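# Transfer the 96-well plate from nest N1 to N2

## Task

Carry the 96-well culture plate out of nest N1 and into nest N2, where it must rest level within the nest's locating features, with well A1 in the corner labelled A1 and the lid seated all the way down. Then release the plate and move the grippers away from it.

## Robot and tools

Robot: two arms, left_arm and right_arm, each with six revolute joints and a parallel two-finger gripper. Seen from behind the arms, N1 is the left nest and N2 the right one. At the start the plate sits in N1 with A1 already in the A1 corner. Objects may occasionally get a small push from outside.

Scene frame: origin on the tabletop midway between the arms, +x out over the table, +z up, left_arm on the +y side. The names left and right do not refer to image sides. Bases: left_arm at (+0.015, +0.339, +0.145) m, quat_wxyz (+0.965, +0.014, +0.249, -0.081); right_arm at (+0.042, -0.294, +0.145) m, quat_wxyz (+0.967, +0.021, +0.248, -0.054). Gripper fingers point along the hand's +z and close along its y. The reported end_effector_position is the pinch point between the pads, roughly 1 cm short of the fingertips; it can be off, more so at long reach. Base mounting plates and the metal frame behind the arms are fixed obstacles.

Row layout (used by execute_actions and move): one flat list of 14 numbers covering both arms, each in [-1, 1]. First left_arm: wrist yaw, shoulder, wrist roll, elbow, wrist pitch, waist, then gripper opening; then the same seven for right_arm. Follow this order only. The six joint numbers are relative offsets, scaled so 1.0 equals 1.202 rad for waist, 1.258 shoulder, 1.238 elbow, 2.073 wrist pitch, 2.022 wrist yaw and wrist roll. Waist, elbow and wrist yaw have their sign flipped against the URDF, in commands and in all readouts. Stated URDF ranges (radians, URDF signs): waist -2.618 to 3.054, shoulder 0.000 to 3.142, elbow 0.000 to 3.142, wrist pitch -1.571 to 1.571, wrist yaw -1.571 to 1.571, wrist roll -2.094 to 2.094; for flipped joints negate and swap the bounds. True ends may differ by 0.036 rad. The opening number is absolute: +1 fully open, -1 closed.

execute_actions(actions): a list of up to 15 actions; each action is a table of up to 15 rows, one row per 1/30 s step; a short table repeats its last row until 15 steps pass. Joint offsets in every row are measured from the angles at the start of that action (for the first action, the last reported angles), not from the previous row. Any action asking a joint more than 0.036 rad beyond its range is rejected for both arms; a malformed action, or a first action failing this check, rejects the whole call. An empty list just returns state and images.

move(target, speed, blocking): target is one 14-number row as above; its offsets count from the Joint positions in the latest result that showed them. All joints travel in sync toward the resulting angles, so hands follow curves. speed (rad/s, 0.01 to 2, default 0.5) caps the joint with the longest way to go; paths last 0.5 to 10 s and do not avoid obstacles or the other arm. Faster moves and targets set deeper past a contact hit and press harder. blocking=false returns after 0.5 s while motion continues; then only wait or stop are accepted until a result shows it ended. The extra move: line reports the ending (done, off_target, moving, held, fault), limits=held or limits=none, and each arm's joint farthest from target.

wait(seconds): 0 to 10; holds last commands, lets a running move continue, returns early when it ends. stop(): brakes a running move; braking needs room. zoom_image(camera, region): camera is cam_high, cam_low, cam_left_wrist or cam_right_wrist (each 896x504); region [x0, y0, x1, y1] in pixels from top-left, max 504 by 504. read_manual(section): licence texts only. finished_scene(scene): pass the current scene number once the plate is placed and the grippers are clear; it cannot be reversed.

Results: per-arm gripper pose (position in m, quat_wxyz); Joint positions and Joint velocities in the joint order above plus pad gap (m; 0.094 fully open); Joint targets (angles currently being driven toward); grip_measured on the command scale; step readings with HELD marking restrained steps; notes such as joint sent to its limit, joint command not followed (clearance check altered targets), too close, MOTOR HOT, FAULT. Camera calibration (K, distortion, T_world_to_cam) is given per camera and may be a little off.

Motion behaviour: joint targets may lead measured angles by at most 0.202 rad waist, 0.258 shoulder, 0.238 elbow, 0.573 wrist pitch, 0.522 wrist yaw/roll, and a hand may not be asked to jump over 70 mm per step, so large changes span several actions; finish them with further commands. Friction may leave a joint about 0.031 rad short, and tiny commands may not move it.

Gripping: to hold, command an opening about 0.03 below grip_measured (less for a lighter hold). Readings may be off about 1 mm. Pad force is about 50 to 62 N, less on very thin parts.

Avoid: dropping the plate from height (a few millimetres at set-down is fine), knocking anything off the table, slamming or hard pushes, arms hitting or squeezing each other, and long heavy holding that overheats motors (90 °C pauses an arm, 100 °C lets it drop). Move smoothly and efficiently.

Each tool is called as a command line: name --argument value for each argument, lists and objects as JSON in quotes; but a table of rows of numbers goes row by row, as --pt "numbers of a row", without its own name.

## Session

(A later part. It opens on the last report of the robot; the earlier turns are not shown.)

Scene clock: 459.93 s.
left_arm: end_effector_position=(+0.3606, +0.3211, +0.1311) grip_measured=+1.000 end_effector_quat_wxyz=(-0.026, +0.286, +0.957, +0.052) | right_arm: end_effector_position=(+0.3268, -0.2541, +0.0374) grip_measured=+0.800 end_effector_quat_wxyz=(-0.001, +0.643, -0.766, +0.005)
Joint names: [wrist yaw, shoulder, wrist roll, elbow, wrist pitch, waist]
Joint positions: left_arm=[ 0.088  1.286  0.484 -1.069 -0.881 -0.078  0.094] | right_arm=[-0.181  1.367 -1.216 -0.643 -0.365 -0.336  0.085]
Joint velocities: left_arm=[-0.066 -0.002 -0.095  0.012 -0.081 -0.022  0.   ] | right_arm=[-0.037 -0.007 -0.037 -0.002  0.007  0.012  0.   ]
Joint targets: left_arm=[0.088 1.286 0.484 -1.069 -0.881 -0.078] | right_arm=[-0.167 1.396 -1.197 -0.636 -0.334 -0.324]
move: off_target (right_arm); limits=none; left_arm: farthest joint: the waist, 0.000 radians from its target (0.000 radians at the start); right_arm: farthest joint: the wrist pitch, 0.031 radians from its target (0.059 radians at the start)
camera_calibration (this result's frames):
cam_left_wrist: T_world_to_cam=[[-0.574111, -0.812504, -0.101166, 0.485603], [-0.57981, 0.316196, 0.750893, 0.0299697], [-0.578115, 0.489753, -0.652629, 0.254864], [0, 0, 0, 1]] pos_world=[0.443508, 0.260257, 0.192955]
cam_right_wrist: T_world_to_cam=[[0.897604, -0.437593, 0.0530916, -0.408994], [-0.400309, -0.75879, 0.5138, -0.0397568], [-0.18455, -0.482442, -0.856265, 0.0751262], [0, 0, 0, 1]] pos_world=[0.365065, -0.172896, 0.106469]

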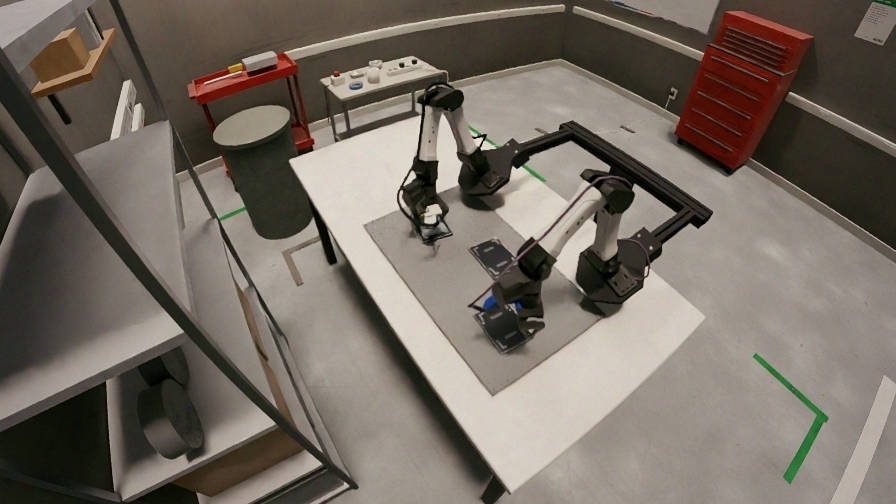

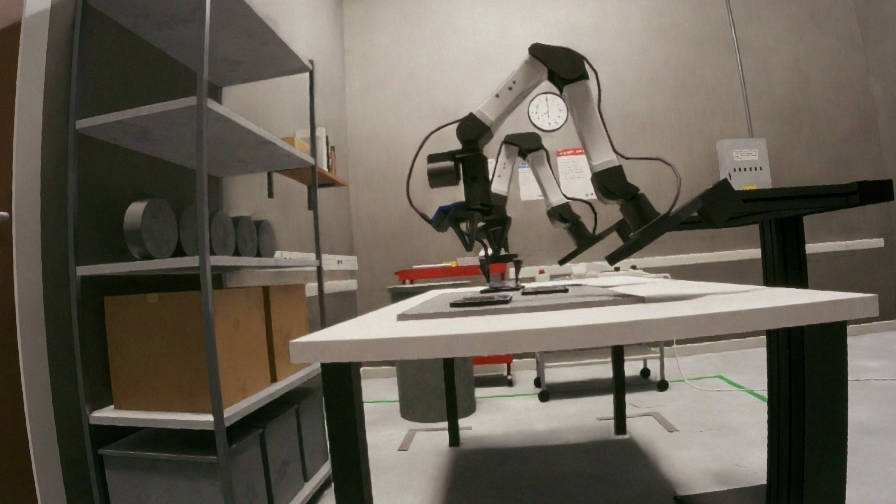

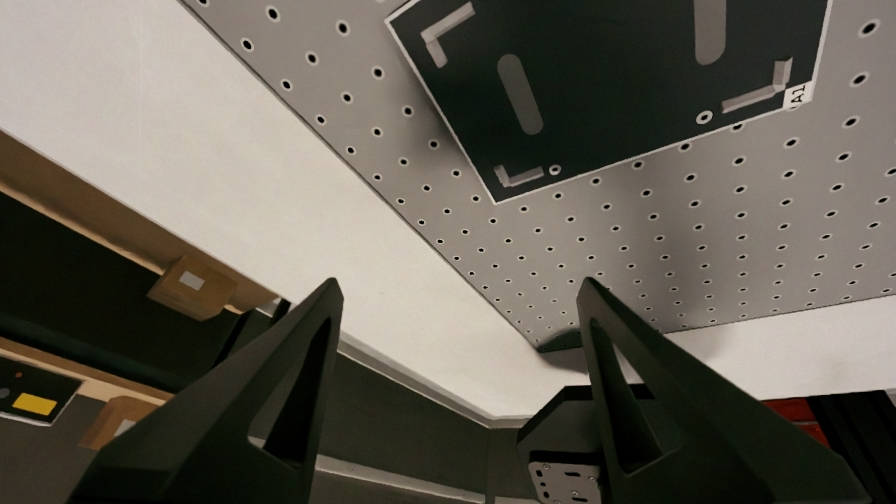

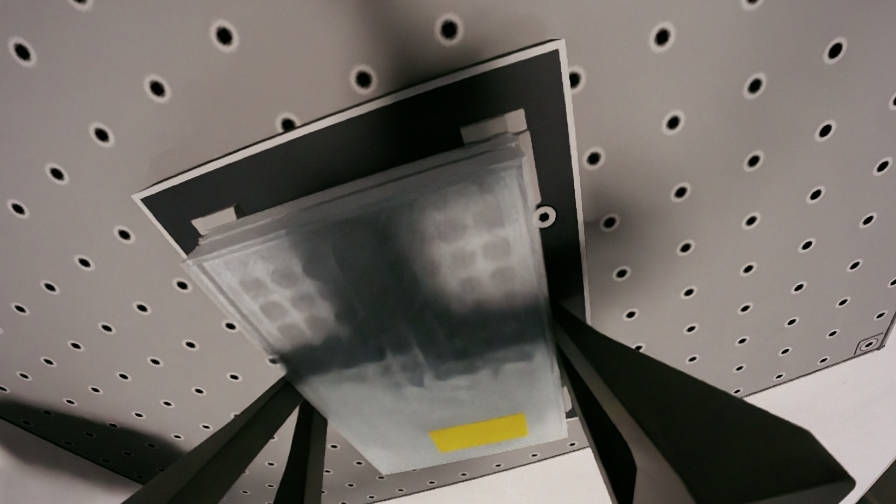

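move --target '[0,0,0,0,0,0,1,0,-0.045,0,-0.045,-0.035,-0.016,0.76]' --speed 0.1

Scene clock: 466.70 s.
left_arm: end_effector_position=(+0.3606, +0.3211, +0.1311) grip_measured=+1.000 end_effector_quat_wxyz=(-0.026, +0.286, +0.957, +0.052) | right_arm: end_effector_position=(+0.3336, -0.2520, +0.0500) grip_measured=+0.800 end_effector_quat_wxyz=(-0.006, +0.646, -0.763, +0.006)
Joint names: [wrist yaw, shoulder, wrist roll, elbow, wrist pitch, waist]
Joint positions: left_arm=[ 0.088  1.286  0.484 -1.069 -0.881 -0.078  0.094] | right_arm=[-0.182  1.333 -1.216 -0.675 -0.422 -0.346  0.085]
Joint velocities: left_arm=[-0.095  0.002  0.022 -0.012 -0.051  0.007  0.   ] | right_arm=[ 0.022 -0.007 -0.037  0.007 -0.037 -0.002  0.001]
Joint targets: left_arm=[0.088 1.286 0.484 -1.069 -0.881 -0.078] | right_arm=[-0.181 1.311 -1.216 -0.699 -0.437 -0.355]
move: off_target (right_arm); limits=none; left_arm: farthest joint: the waist, 0.000 radians from its target (0.000 radians at the start); right_arm: farthest joint: the shoulder, 0.023 radians from its target (0.057 radians at the start)
camera_calibration (this result's frames):
cam_left_wrist: T_world_to_cam=[[-0.574111, -0.812504, -0.101166, 0.485603], [-0.57981, 0.316196, 0.750893, 0.0299697], [-0.578115, 0.489753, -0.652629, 0.254864], [0, 0, 0, 1]] pos_world=[0.443508, 0.260257, 0.192955]
cam_right_wrist: T_world_to_cam=[[0.900282, -0.431253, 0.0592686, -0.414476], [-0.399599, -0.764734, 0.505472, -0.0432013], [-0.172662, -0.478752, -0.860805, 0.0853754], [0, 0, 0, 1]] pos_world=[0.370623, -0.170908, 0.119894]

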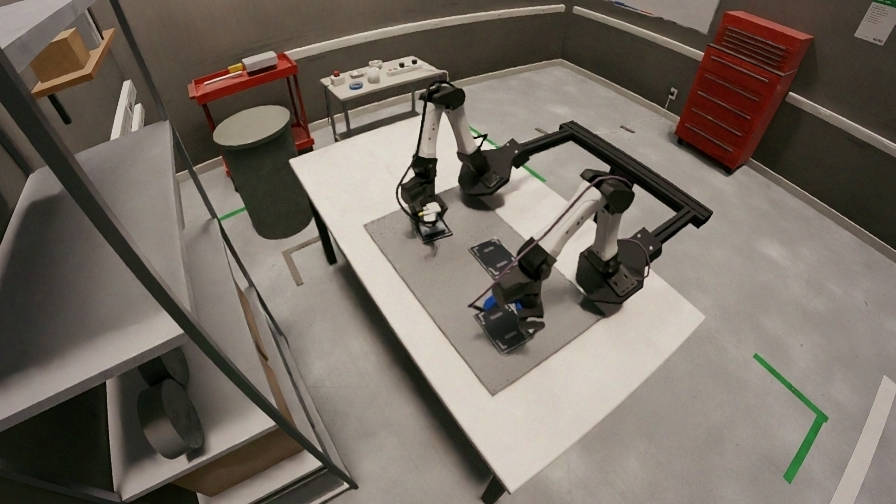

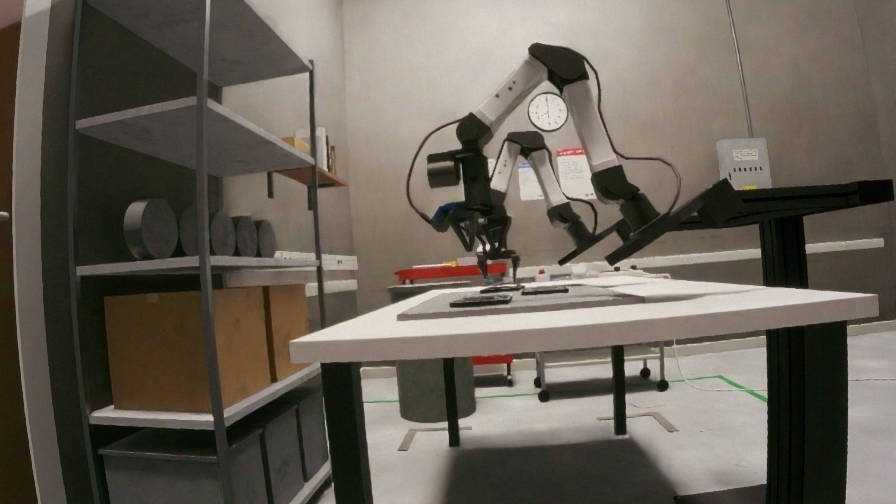

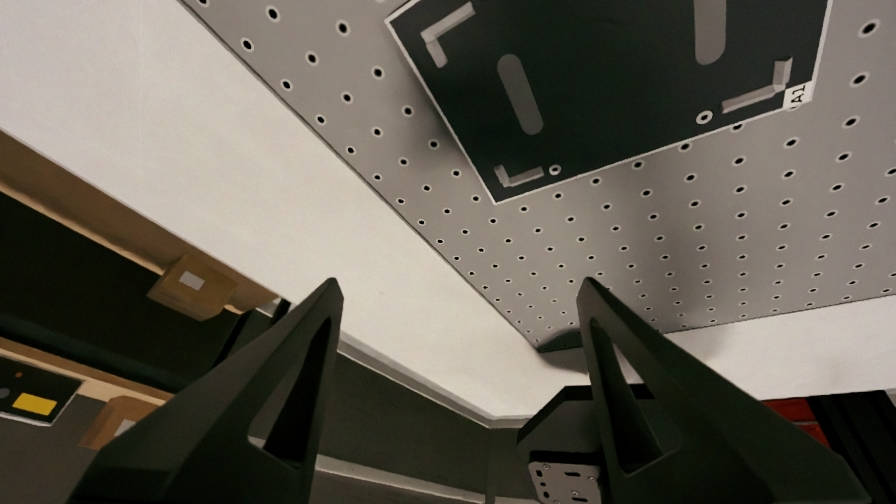

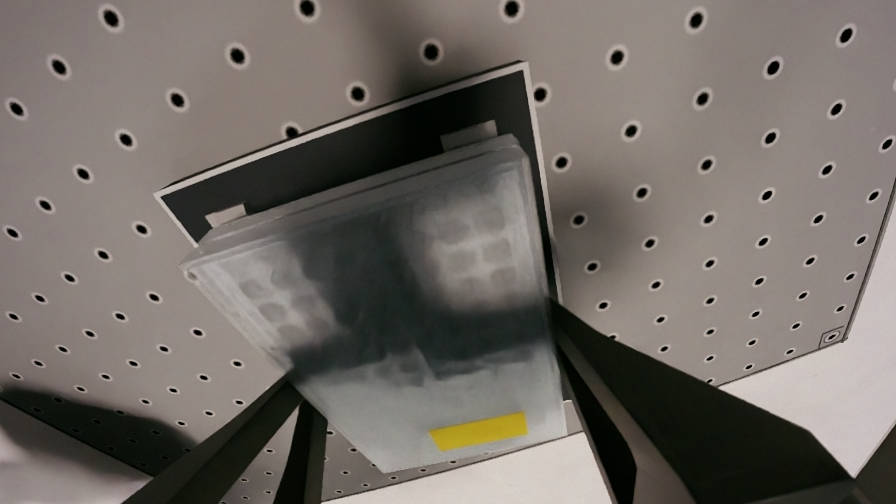

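move --target '[0,0,0,0,0,0,1,0.004,0.024,0,0.042,0.0235,0.019,0.76]' --speed 0.08

Scene clock: 470.50 s.
left_arm: end_effector_position=(+0.3606, +0.3211, +0.1311) grip_measured=+1.000 end_effector_quat_wxyz=(-0.026, +0.286, +0.957, +0.052) | right_arm: end_effector_position=(+0.3250, -0.2562, +0.0414) grip_measured=+0.800 end_effector_quat_wxyz=(+0.002, +0.642, -0.767, +0.005)
Joint names: [wrist yaw, shoulder, wrist roll, elbow, wrist pitch, waist]
Joint positions: left_arm=[ 0.088  1.286  0.484 -1.069 -0.881 -0.078  0.094] | right_arm=[-0.18   1.348 -1.216 -0.643 -0.388 -0.331  0.085]
Joint velocities: left_arm=[ 0.022  0.002 -0.007  0.022 -0.037 -0.002  0.   ] | right_arm=[-0.022 -0.002 -0.066 -0.002  0.022 -0.007 -0.   ]
Joint targets: left_arm=[0.088 1.286 0.484 -1.069 -0.881 -0.078] | right_arm=[-0.174 1.363 -1.216 -0.623 -0.373 -0.323]
move: done; limits=none; left_arm: farthest joint: the waist, 0.000 radians from its target (0.000 radians at the start); right_arm: farthest joint: the elbow, 0.020 radians from its target (0.052 radians at the start)
camera_calibration (this result's frames):
cam_left_wrist: T_world_to_cam=[[-0.574111, -0.812504, -0.101166, 0.485603], [-0.57981, 0.316196, 0.750893, 0.0299697], [-0.578115, 0.489753, -0.652629, 0.254864], [0, 0, 0, 1]] pos_world=[0.443508, 0.260257, 0.192955]
cam_right_wrist: T_world_to_cam=[[0.896542, -0.440159, 0.0497157, -0.408732], [-0.4002, -0.756773, 0.51685, -0.0437485], [-0.189873, -0.483274, -0.854631, 0.0786218], [0, 0, 0, 1]] pos_world=[0.363865, -0.175019, 0.110124]

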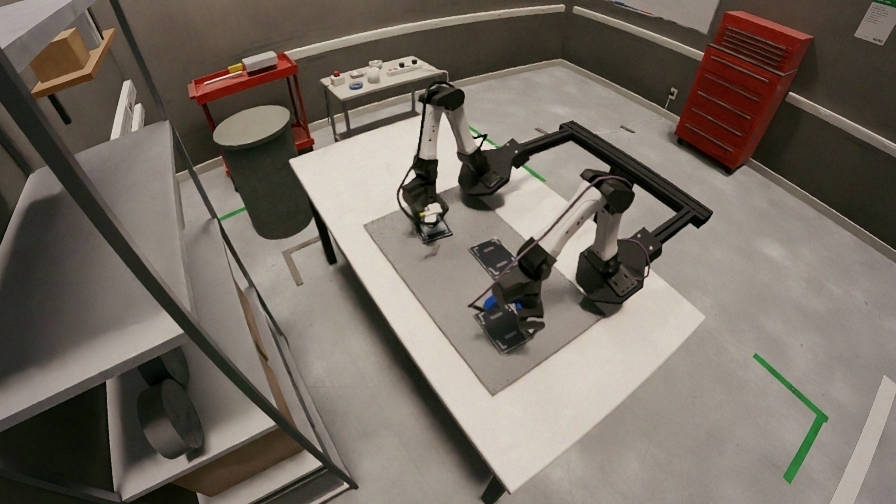

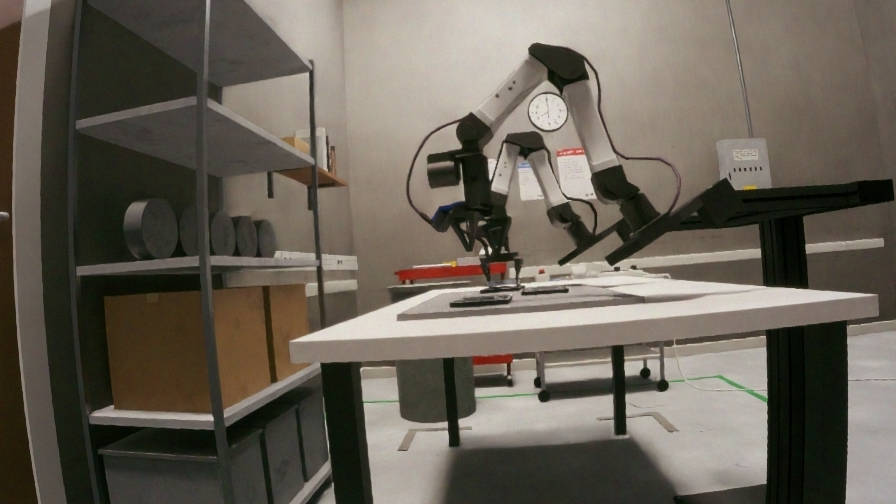

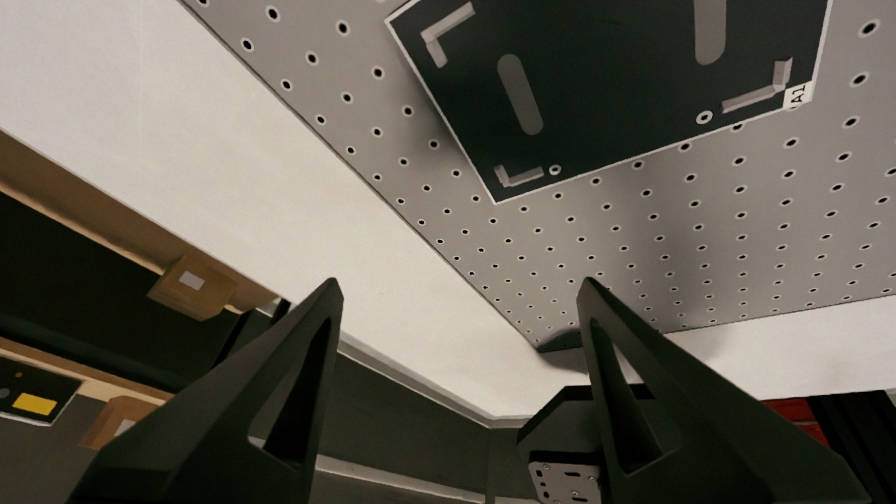

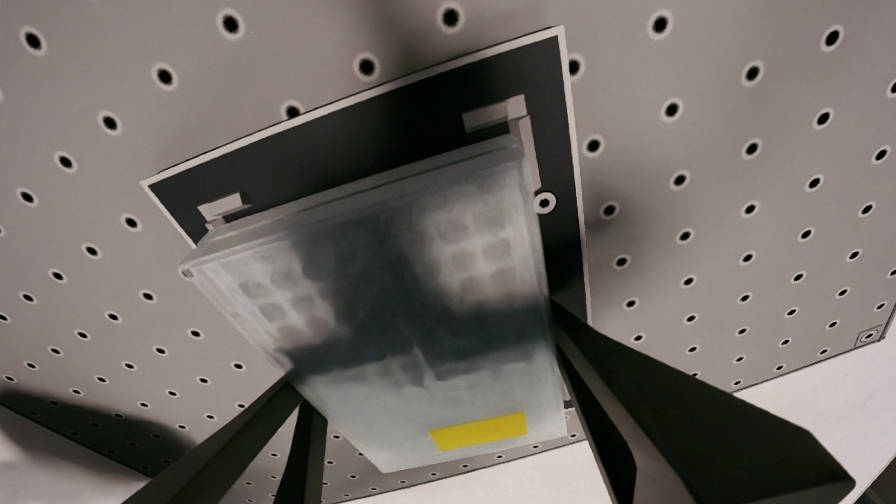

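move --target '[0,0,0,0,0,0,1,0,0.040,0,0.004,0.020,0,0.76]' --speed 0.06

Scene clock: 475.53 s.
left_arm: end_effector_position=(+0.3606, +0.3211, +0.1311) grip_measured=+1.000 end_effector_quat_wxyz=(-0.026, +0.286, +0.957, +0.052) | right_arm: end_effector_position=(+0.3260, -0.2555, +0.0371) grip_measured=+0.800 end_effector_quat_wxyz=(+0.002, +0.642, -0.767, +0.005)
Joint names: [wrist yaw, shoulder, wrist roll, elbow, wrist pitch, waist]
Joint positions: left_arm=[ 0.088  1.286  0.484 -1.069 -0.881 -0.078  0.094] | right_arm=[-0.181  1.368 -1.216 -0.643 -0.368 -0.331  0.085]
Joint velocities: left_arm=[-0.007 -0.017 -0.037  0.007  0.022  0.017  0.   ] | right_arm=[ 0.066 -0.032 -0.037  0.002  0.022 -0.012 -0.   ]
Joint targets: left_arm=[0.088 1.286 0.484 -1.069 -0.881 -0.078] | right_arm=[-0.180 1.398 -1.216 -0.638 -0.347 -0.331]
move: off_target (right_arm); limits=none; left_arm: farthest joint: the waist, 0.000 radians from its target (0.000 radians at the start); right_arm: farthest joint: the shoulder, 0.030 radians from its target (0.050 radians at the start)
camera_calibration (this result's frames):
cam_left_wrist: T_world_to_cam=[[-0.574111, -0.812504, -0.101166, 0.485603], [-0.57981, 0.316196, 0.750893, 0.0299697], [-0.578115, 0.489753, -0.652629, 0.254864], [0, 0, 0, 1]] pos_world=[0.443508, 0.260257, 0.192955]
cam_right_wrist: T_world_to_cam=[[0.896484, -0.440166, 0.0506953, -0.409098], [-0.400547, -0.756198, 0.517423, -0.040349], [-0.189416, -0.484167, -0.854227, 0.075105], [0, 0, 0, 1]] pos_world=[0.364814, -0.17422, 0.105774]

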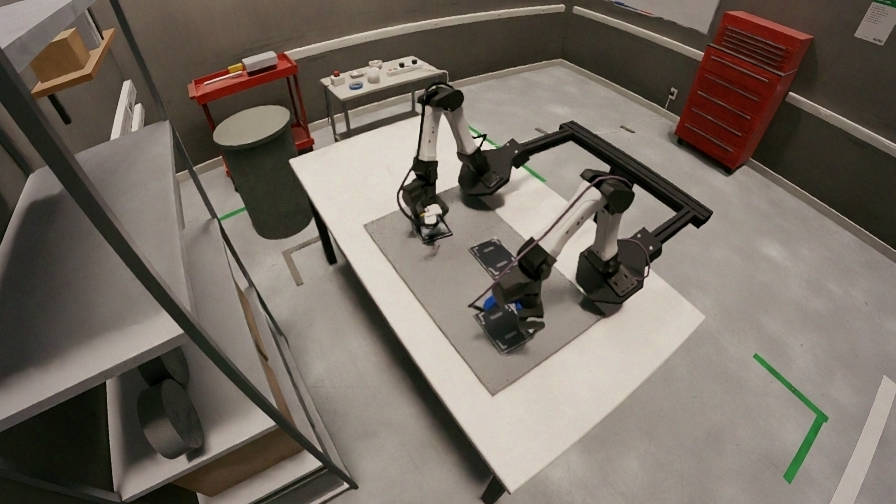

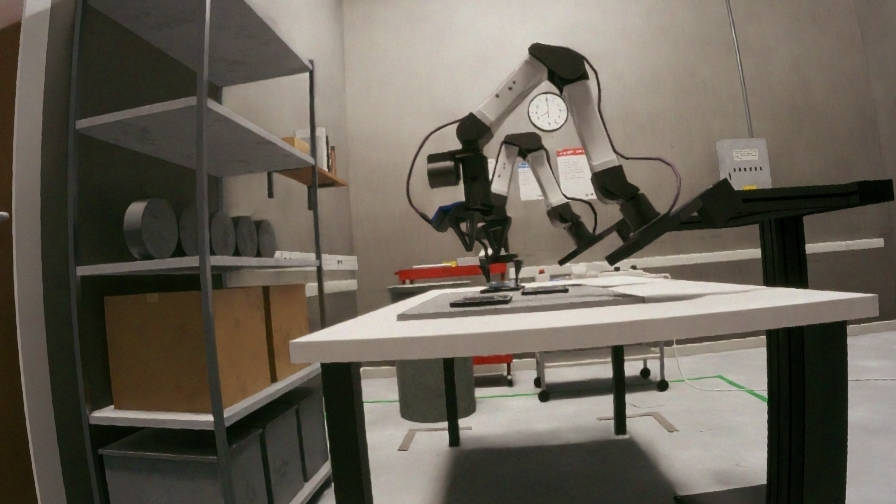

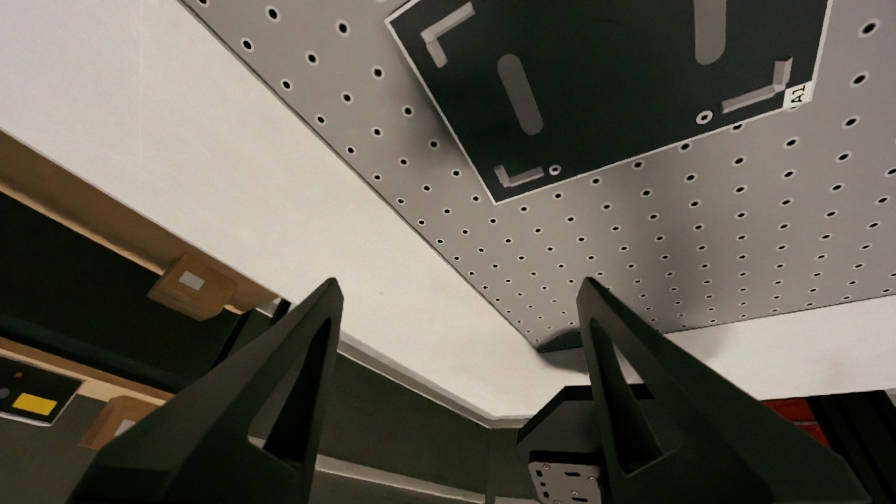

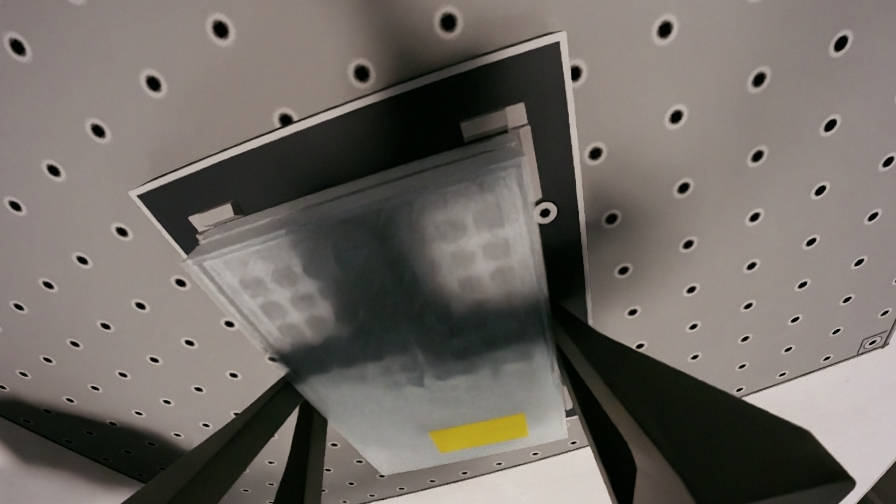

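execute_actions --actions '[[[0,0,0,0,0,0,1,0,0.008,0,0.024,0.005,0,0.76]],[[0,0,0,0,0,0,1,0,0.012,0,0.018,0.005,0,0.76]]]'

Scene clock: 479.83 s.
left_arm: end_effector_position=(+0.3606, +0.3211, +0.1311) grip_measured=+1.000 end_effector_quat_wxyz=(-0.026, +0.286, +0.957, +0.052) | right_arm: end_effector_position=(+0.3260, -0.2556, +0.0371) grip_measured=+0.800 end_effector_quat_wxyz=(+0.002, +0.642, -0.767, +0.005)
Joint names: [wrist yaw, shoulder, wrist roll, elbow, wrist pitch, waist]
Joint positions: left_arm=[ 0.088  1.286  0.484 -1.069 -0.881 -0.078  0.094] | right_arm=[-0.182  1.368 -1.216 -0.643 -0.368 -0.331  0.085]
Joint velocities: left_arm=[-0.007 -0.007  0.022  0.002 -0.022 -0.002  0.   ] | right_arm=[ 0.051  0.022 -0.037 -0.002  0.022  0.022  0.   ]
Joint targets: left_arm=[0.088 1.286 0.484 -1.069 -0.881 -0.078] | right_arm=[-0.182 1.383 -1.216 -0.621 -0.357 -0.331]
Step readings (joint positions; steps 1 to 15: 1st action; 16 to 30: 2nd action):
0: left_arm=[0.088 1.286 0.484 -1.069 -0.881 -0.078] | right_arm=[-0.181 1.368 -1.216 -0.643 -0.368 -0.331]
1: left_arm=[0.088 1.286 0.484 -1.069 -0.881 -0.078] | right_arm=[-0.182 1.368 -1.216 -0.643 -0.368 -0.331]
2: left_arm=[0.088 1.286 0.484 -1.069 -0.881 -0.078] | right_arm=[-0.182 1.368 -1.216 -0.643 -0.368 -0.331]
4: left_arm=[0.088 1.286 0.484 -1.069 -0.881 -0.078] | right_arm=[-0.182 1.368 -1.216 -0.643 -0.368 -0.331]
8: left_arm=[0.088 1.286 0.484 -1.069 -0.881 -0.078] | right_arm=[-0.182 1.368 -1.216 -0.643 -0.368 -0.331]
15: left_arm=[0.088 1.286 0.484 -1.069 -0.881 -0.078] | right_arm=[-0.182 1.368 -1.216 -0.643 -0.368 -0.331]
16: left_arm=[0.088 1.286 0.484 -1.069 -0.881 -0.078] | right_arm=[-0.182 1.368 -1.216 -0.643 -0.368 -0.331]
17: left_arm=[0.088 1.286 0.484 -1.069 -0.881 -0.078] | right_arm=[-0.182 1.368 -1.216 -0.643 -0.368 -0.331]
19: left_arm=[0.088 1.286 0.484 -1.069 -0.881 -0.078] | right_arm=[-0.182 1.368 -1.216 -0.643 -0.368 -0.331]
23: left_arm=[0.088 1.286 0.484 -1.069 -0.881 -0.078] | right_arm=[-0.182 1.368 -1.216 -0.643 -0.368 -0.331]
30: Joint positions above
camera_calibration (this result's frames):
cam_left_wrist: T_world_to_cam=[[-0.574111, -0.812504, -0.101166, 0.485603], [-0.57981, 0.316196, 0.750893, 0.0299697], [-0.578115, 0.489753, -0.652629, 0.254864], [0, 0, 0, 1]] pos_world=[0.443508, 0.260257, 0.192955]
cam_right_wrist: T_world_to_cam=[[0.89648, -0.440148, 0.050921, -0.409139], [-0.400582, -0.756004, 0.517679, -0.0403417], [-0.189359, -0.484488, -0.854058, 0.0749697], [0, 0, 0, 1]] pos_world=[0.364821, -0.174258, 0.105746]

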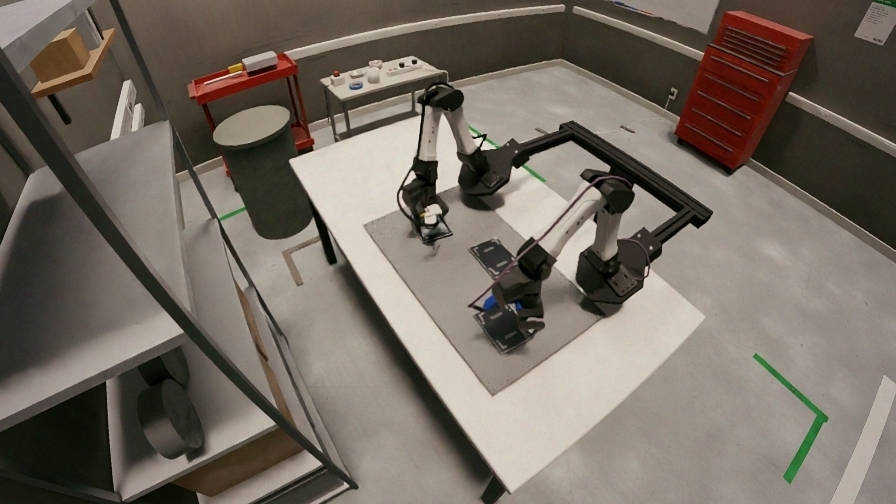

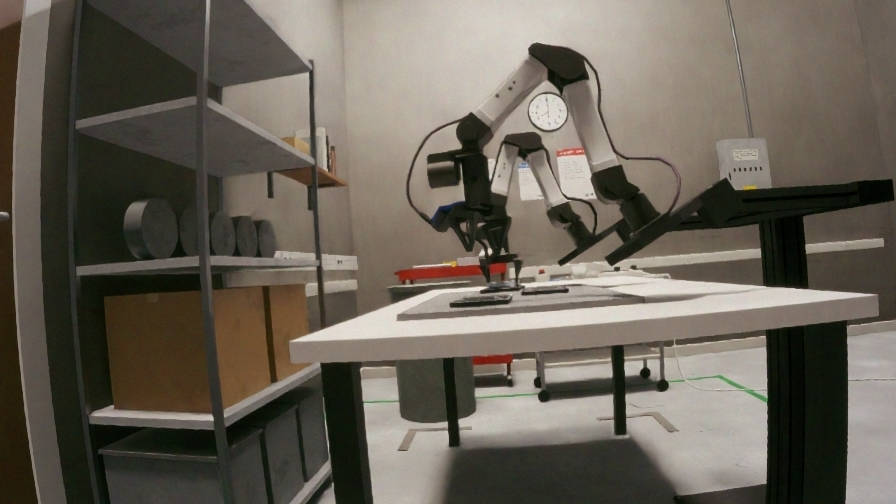

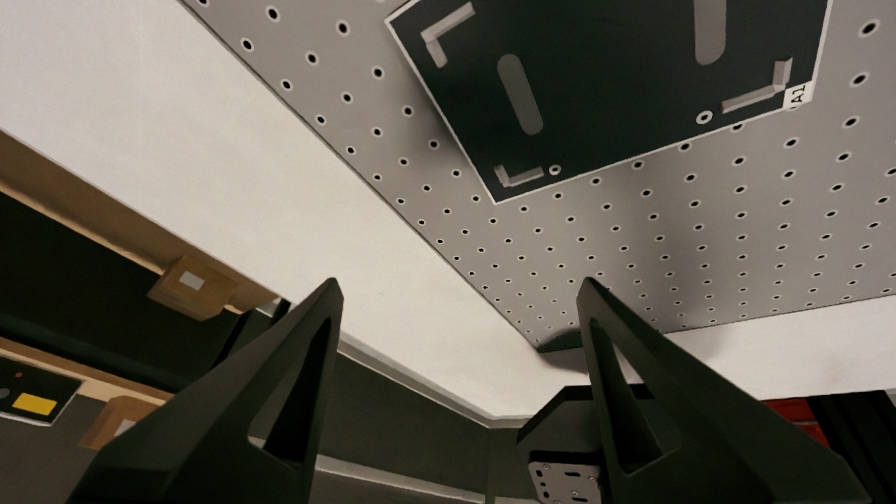

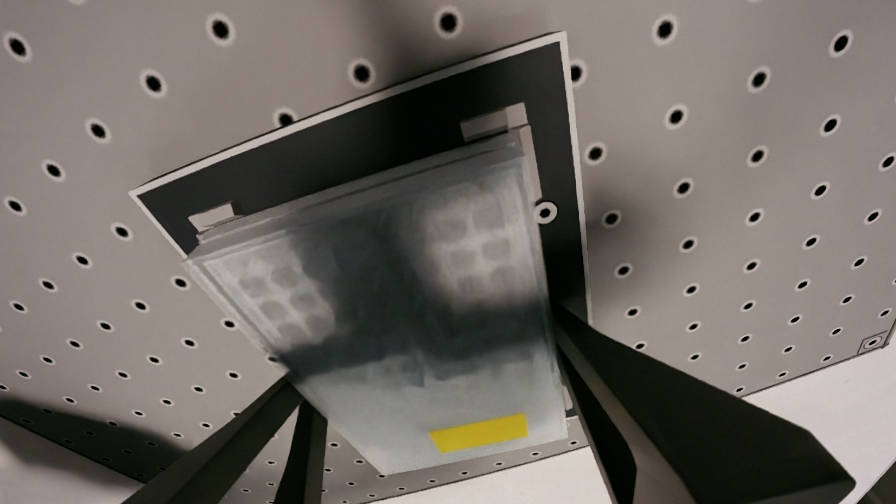

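move --target '[0,0,0,0,0,0,1,0,-0.035,0,0,-0.021,0,0.76]' --speed 0.08

Scene clock: 484.93 s.
left_arm: end_effector_position=(+0.3606, +0.3211, +0.1311) grip_measured=+1.000 end_effector_quat_wxyz=(-0.026, +0.286, +0.957, +0.052) | right_arm: end_effector_position=(+0.3241, -0.2565, +0.0416) grip_measured=+0.800 end_effector_quat_wxyz=(+0.003, +0.642, -0.767, +0.004)
Joint names: [wrist yaw, shoulder, wrist roll, elbow, wrist pitch, waist]
Joint positions: left_arm=[ 0.088  1.286  0.484 -1.069 -0.881 -0.078  0.094] | right_arm=[-0.181  1.347 -1.216 -0.643 -0.393 -0.331  0.085]
Joint velocities: left_arm=[ 0.051  0.007 -0.022  0.012 -0.051 -0.002  0.   ] | right_arm=[ 0.066 -0.002  0.022  0.002 -0.007 -0.002  0.001]
Joint targets: left_arm=[0.088 1.286 0.484 -1.069 -0.881 -0.078] | right_arm=[-0.182 1.324 -1.216 -0.643 -0.411 -0.331]
move: off_target (right_arm); limits=none; left_arm: farthest joint: the waist, 0.000 radians from its target (0.000 radians at the start); right_arm: farthest joint: the shoulder, 0.023 radians from its target (0.044 radians at the start)
camera_calibration (this result's frames):
cam_left_wrist: T_world_to_cam=[[-0.574111, -0.812504, -0.101166, 0.485603], [-0.57981, 0.316196, 0.750893, 0.0299697], [-0.578115, 0.489753, -0.652629, 0.254864], [0, 0, 0, 1]] pos_world=[0.443508, 0.260257, 0.192955]
cam_right_wrist: T_world_to_cam=[[0.896957, -0.439588, 0.0472192, -0.407972], [-0.398069, -0.756501, 0.51889, -0.0451241], [-0.192377, -0.484218, -0.853536, 0.0790618], [0, 0, 0, 1]] pos_world=[0.363181, -0.175193, 0.110161]

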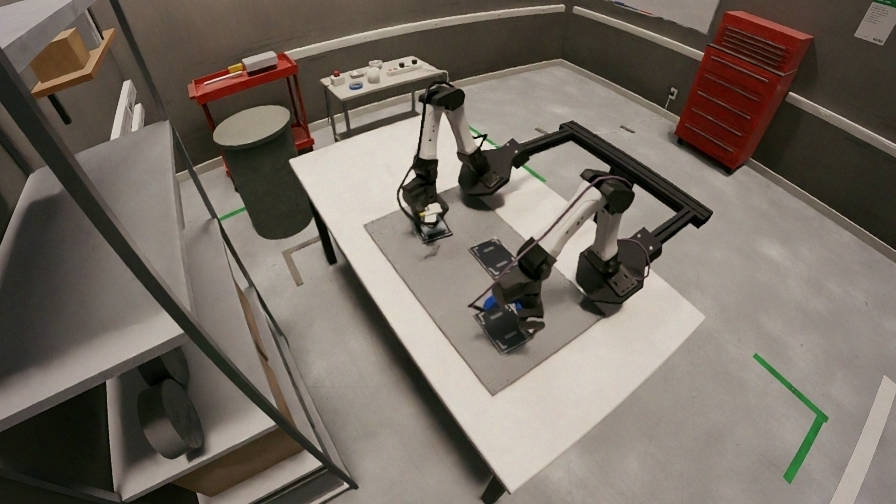

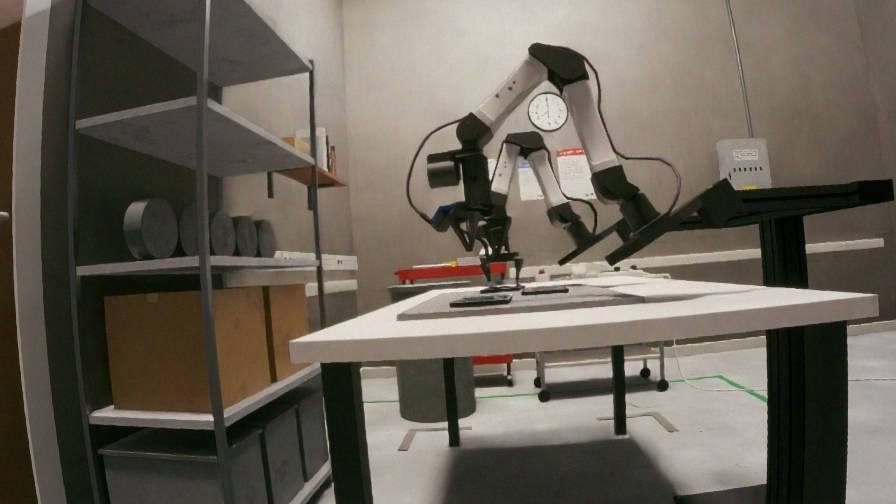

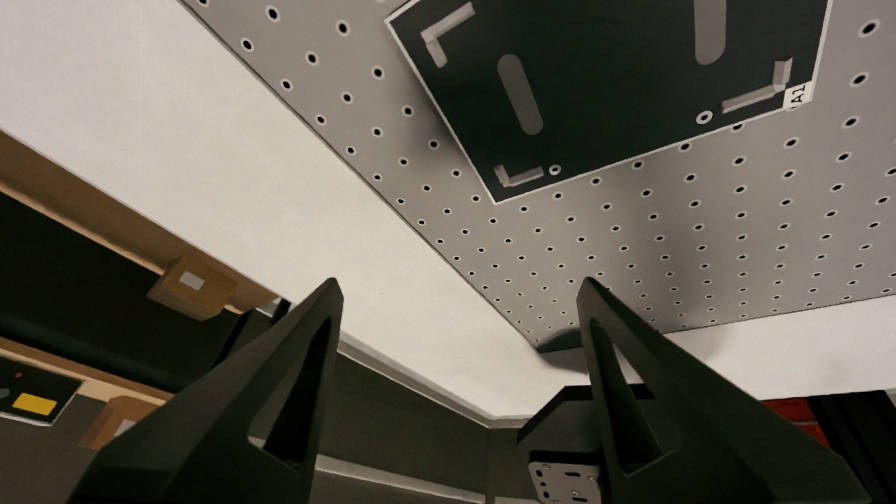

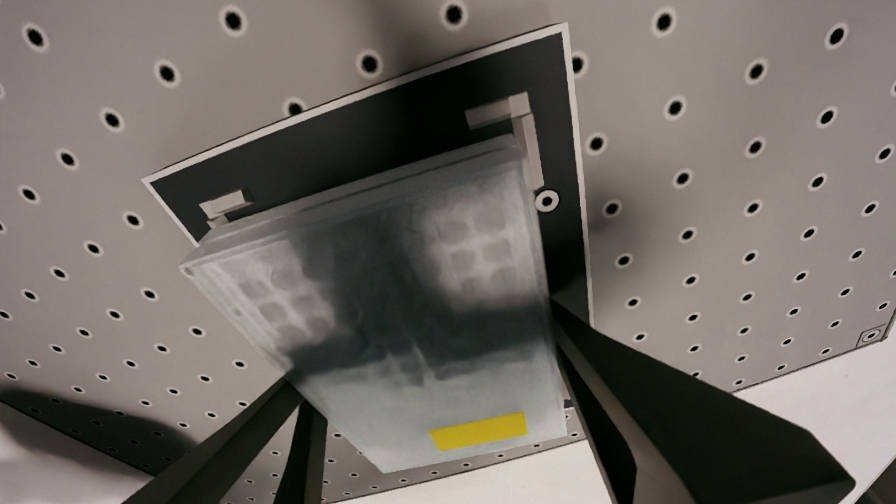

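move --target '[0,0,0,0,0,0,1,0,0.0405,0,0.004,0.024,0,0.76]' --speed 0.06

Scene clock: 488.93 s.
left_arm: end_effector_position=(+0.3606, +0.3211, +0.1311) grip_measured=+1.000 end_effector_quat_wxyz=(-0.026, +0.286, +0.957, +0.052) | right_arm: end_effector_position=(+0.3262, -0.2556, +0.0372) grip_measured=+0.800 end_effector_quat_wxyz=(+0.001, +0.642, -0.767, +0.006)
Joint names: [wrist yaw, shoulder, wrist roll, elbow, wrist pitch, waist]
Joint positions: left_arm=[ 0.088  1.286  0.484 -1.069 -0.881 -0.078  0.094] | right_arm=[-0.182  1.368 -1.216 -0.643 -0.367 -0.331  0.085]
Joint velocities: left_arm=[ 0.007 -0.002  0.022  0.002 -0.007 -0.022  0.   ] | right_arm=[ 0.007 -0.017  0.022 -0.002 -0.051  0.012 -0.   ]
Joint targets: left_arm=[0.088 1.286 0.484 -1.069 -0.881 -0.078] | right_arm=[-0.181 1.398 -1.216 -0.638 -0.343 -0.331]
move: off_target (right_arm); limits=none; left_arm: farthest joint: the waist, 0.000 radians from its target (0.000 radians at the start); right_arm: farthest joint: the shoulder, 0.030 radians from its target (0.051 radians at the start)
camera_calibration (this result's frames):
cam_left_wrist: T_world_to_cam=[[-0.574111, -0.812504, -0.101166, 0.485603], [-0.57981, 0.316196, 0.750893, 0.0299697], [-0.578115, 0.489753, -0.652629, 0.254864], [0, 0, 0, 1]] pos_world=[0.443508, 0.260257, 0.192955]
cam_right_wrist: T_world_to_cam=[[0.896385, -0.440271, 0.0515257, -0.409309], [-0.401063, -0.756021, 0.517282, -0.0401377], [-0.18879, -0.484349, -0.854262, 0.074936], [0, 0, 0, 1]] pos_world=[0.364948, -0.174257, 0.105868]

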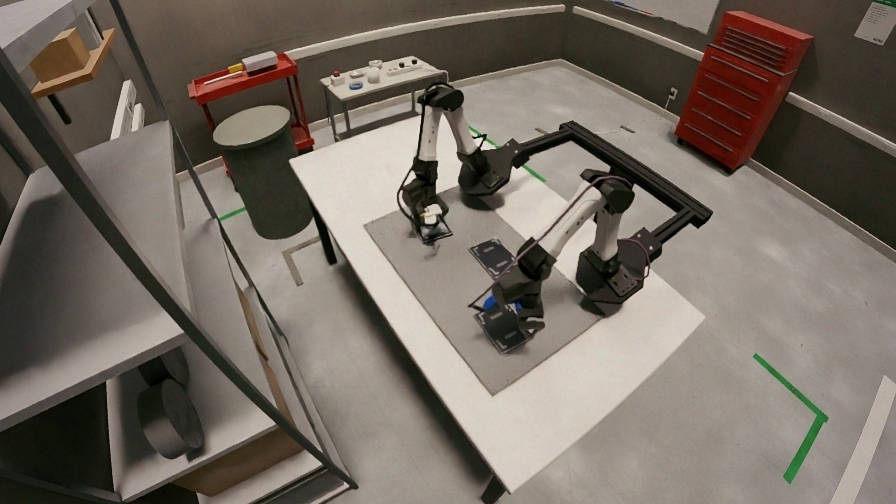

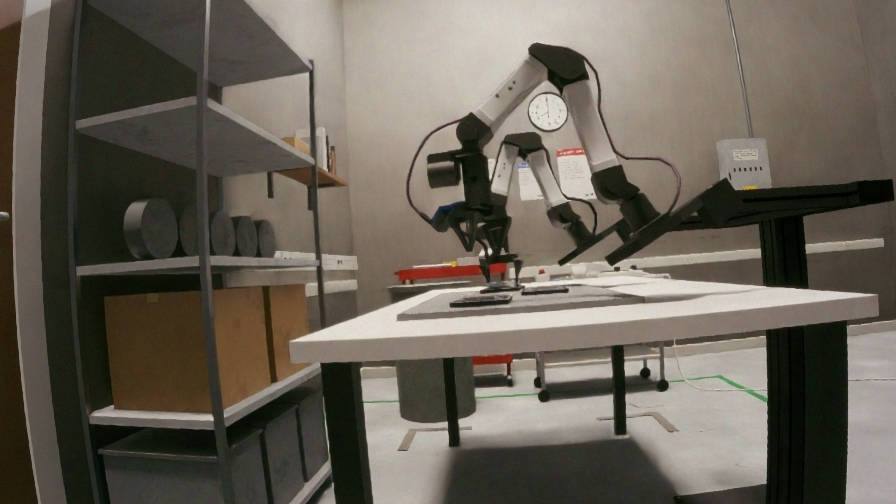

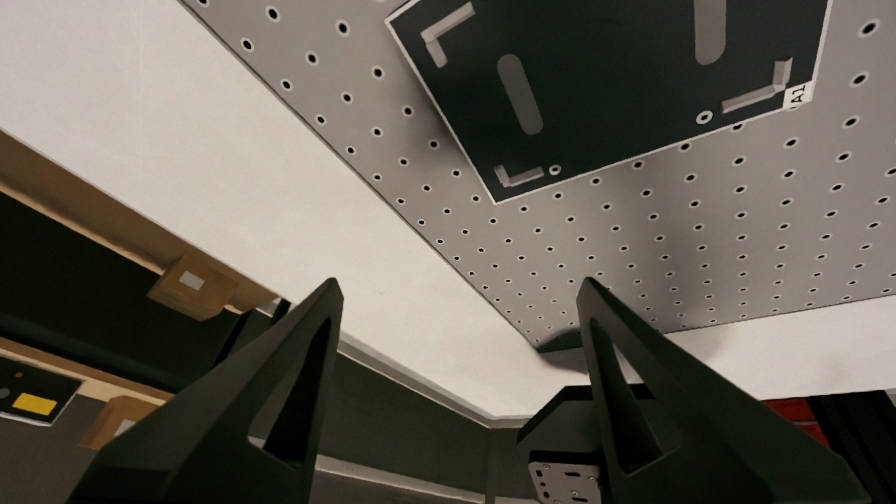

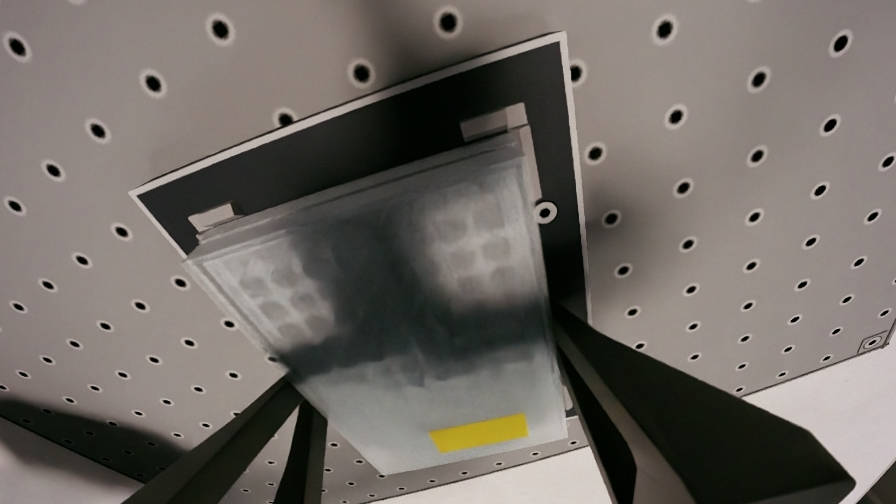

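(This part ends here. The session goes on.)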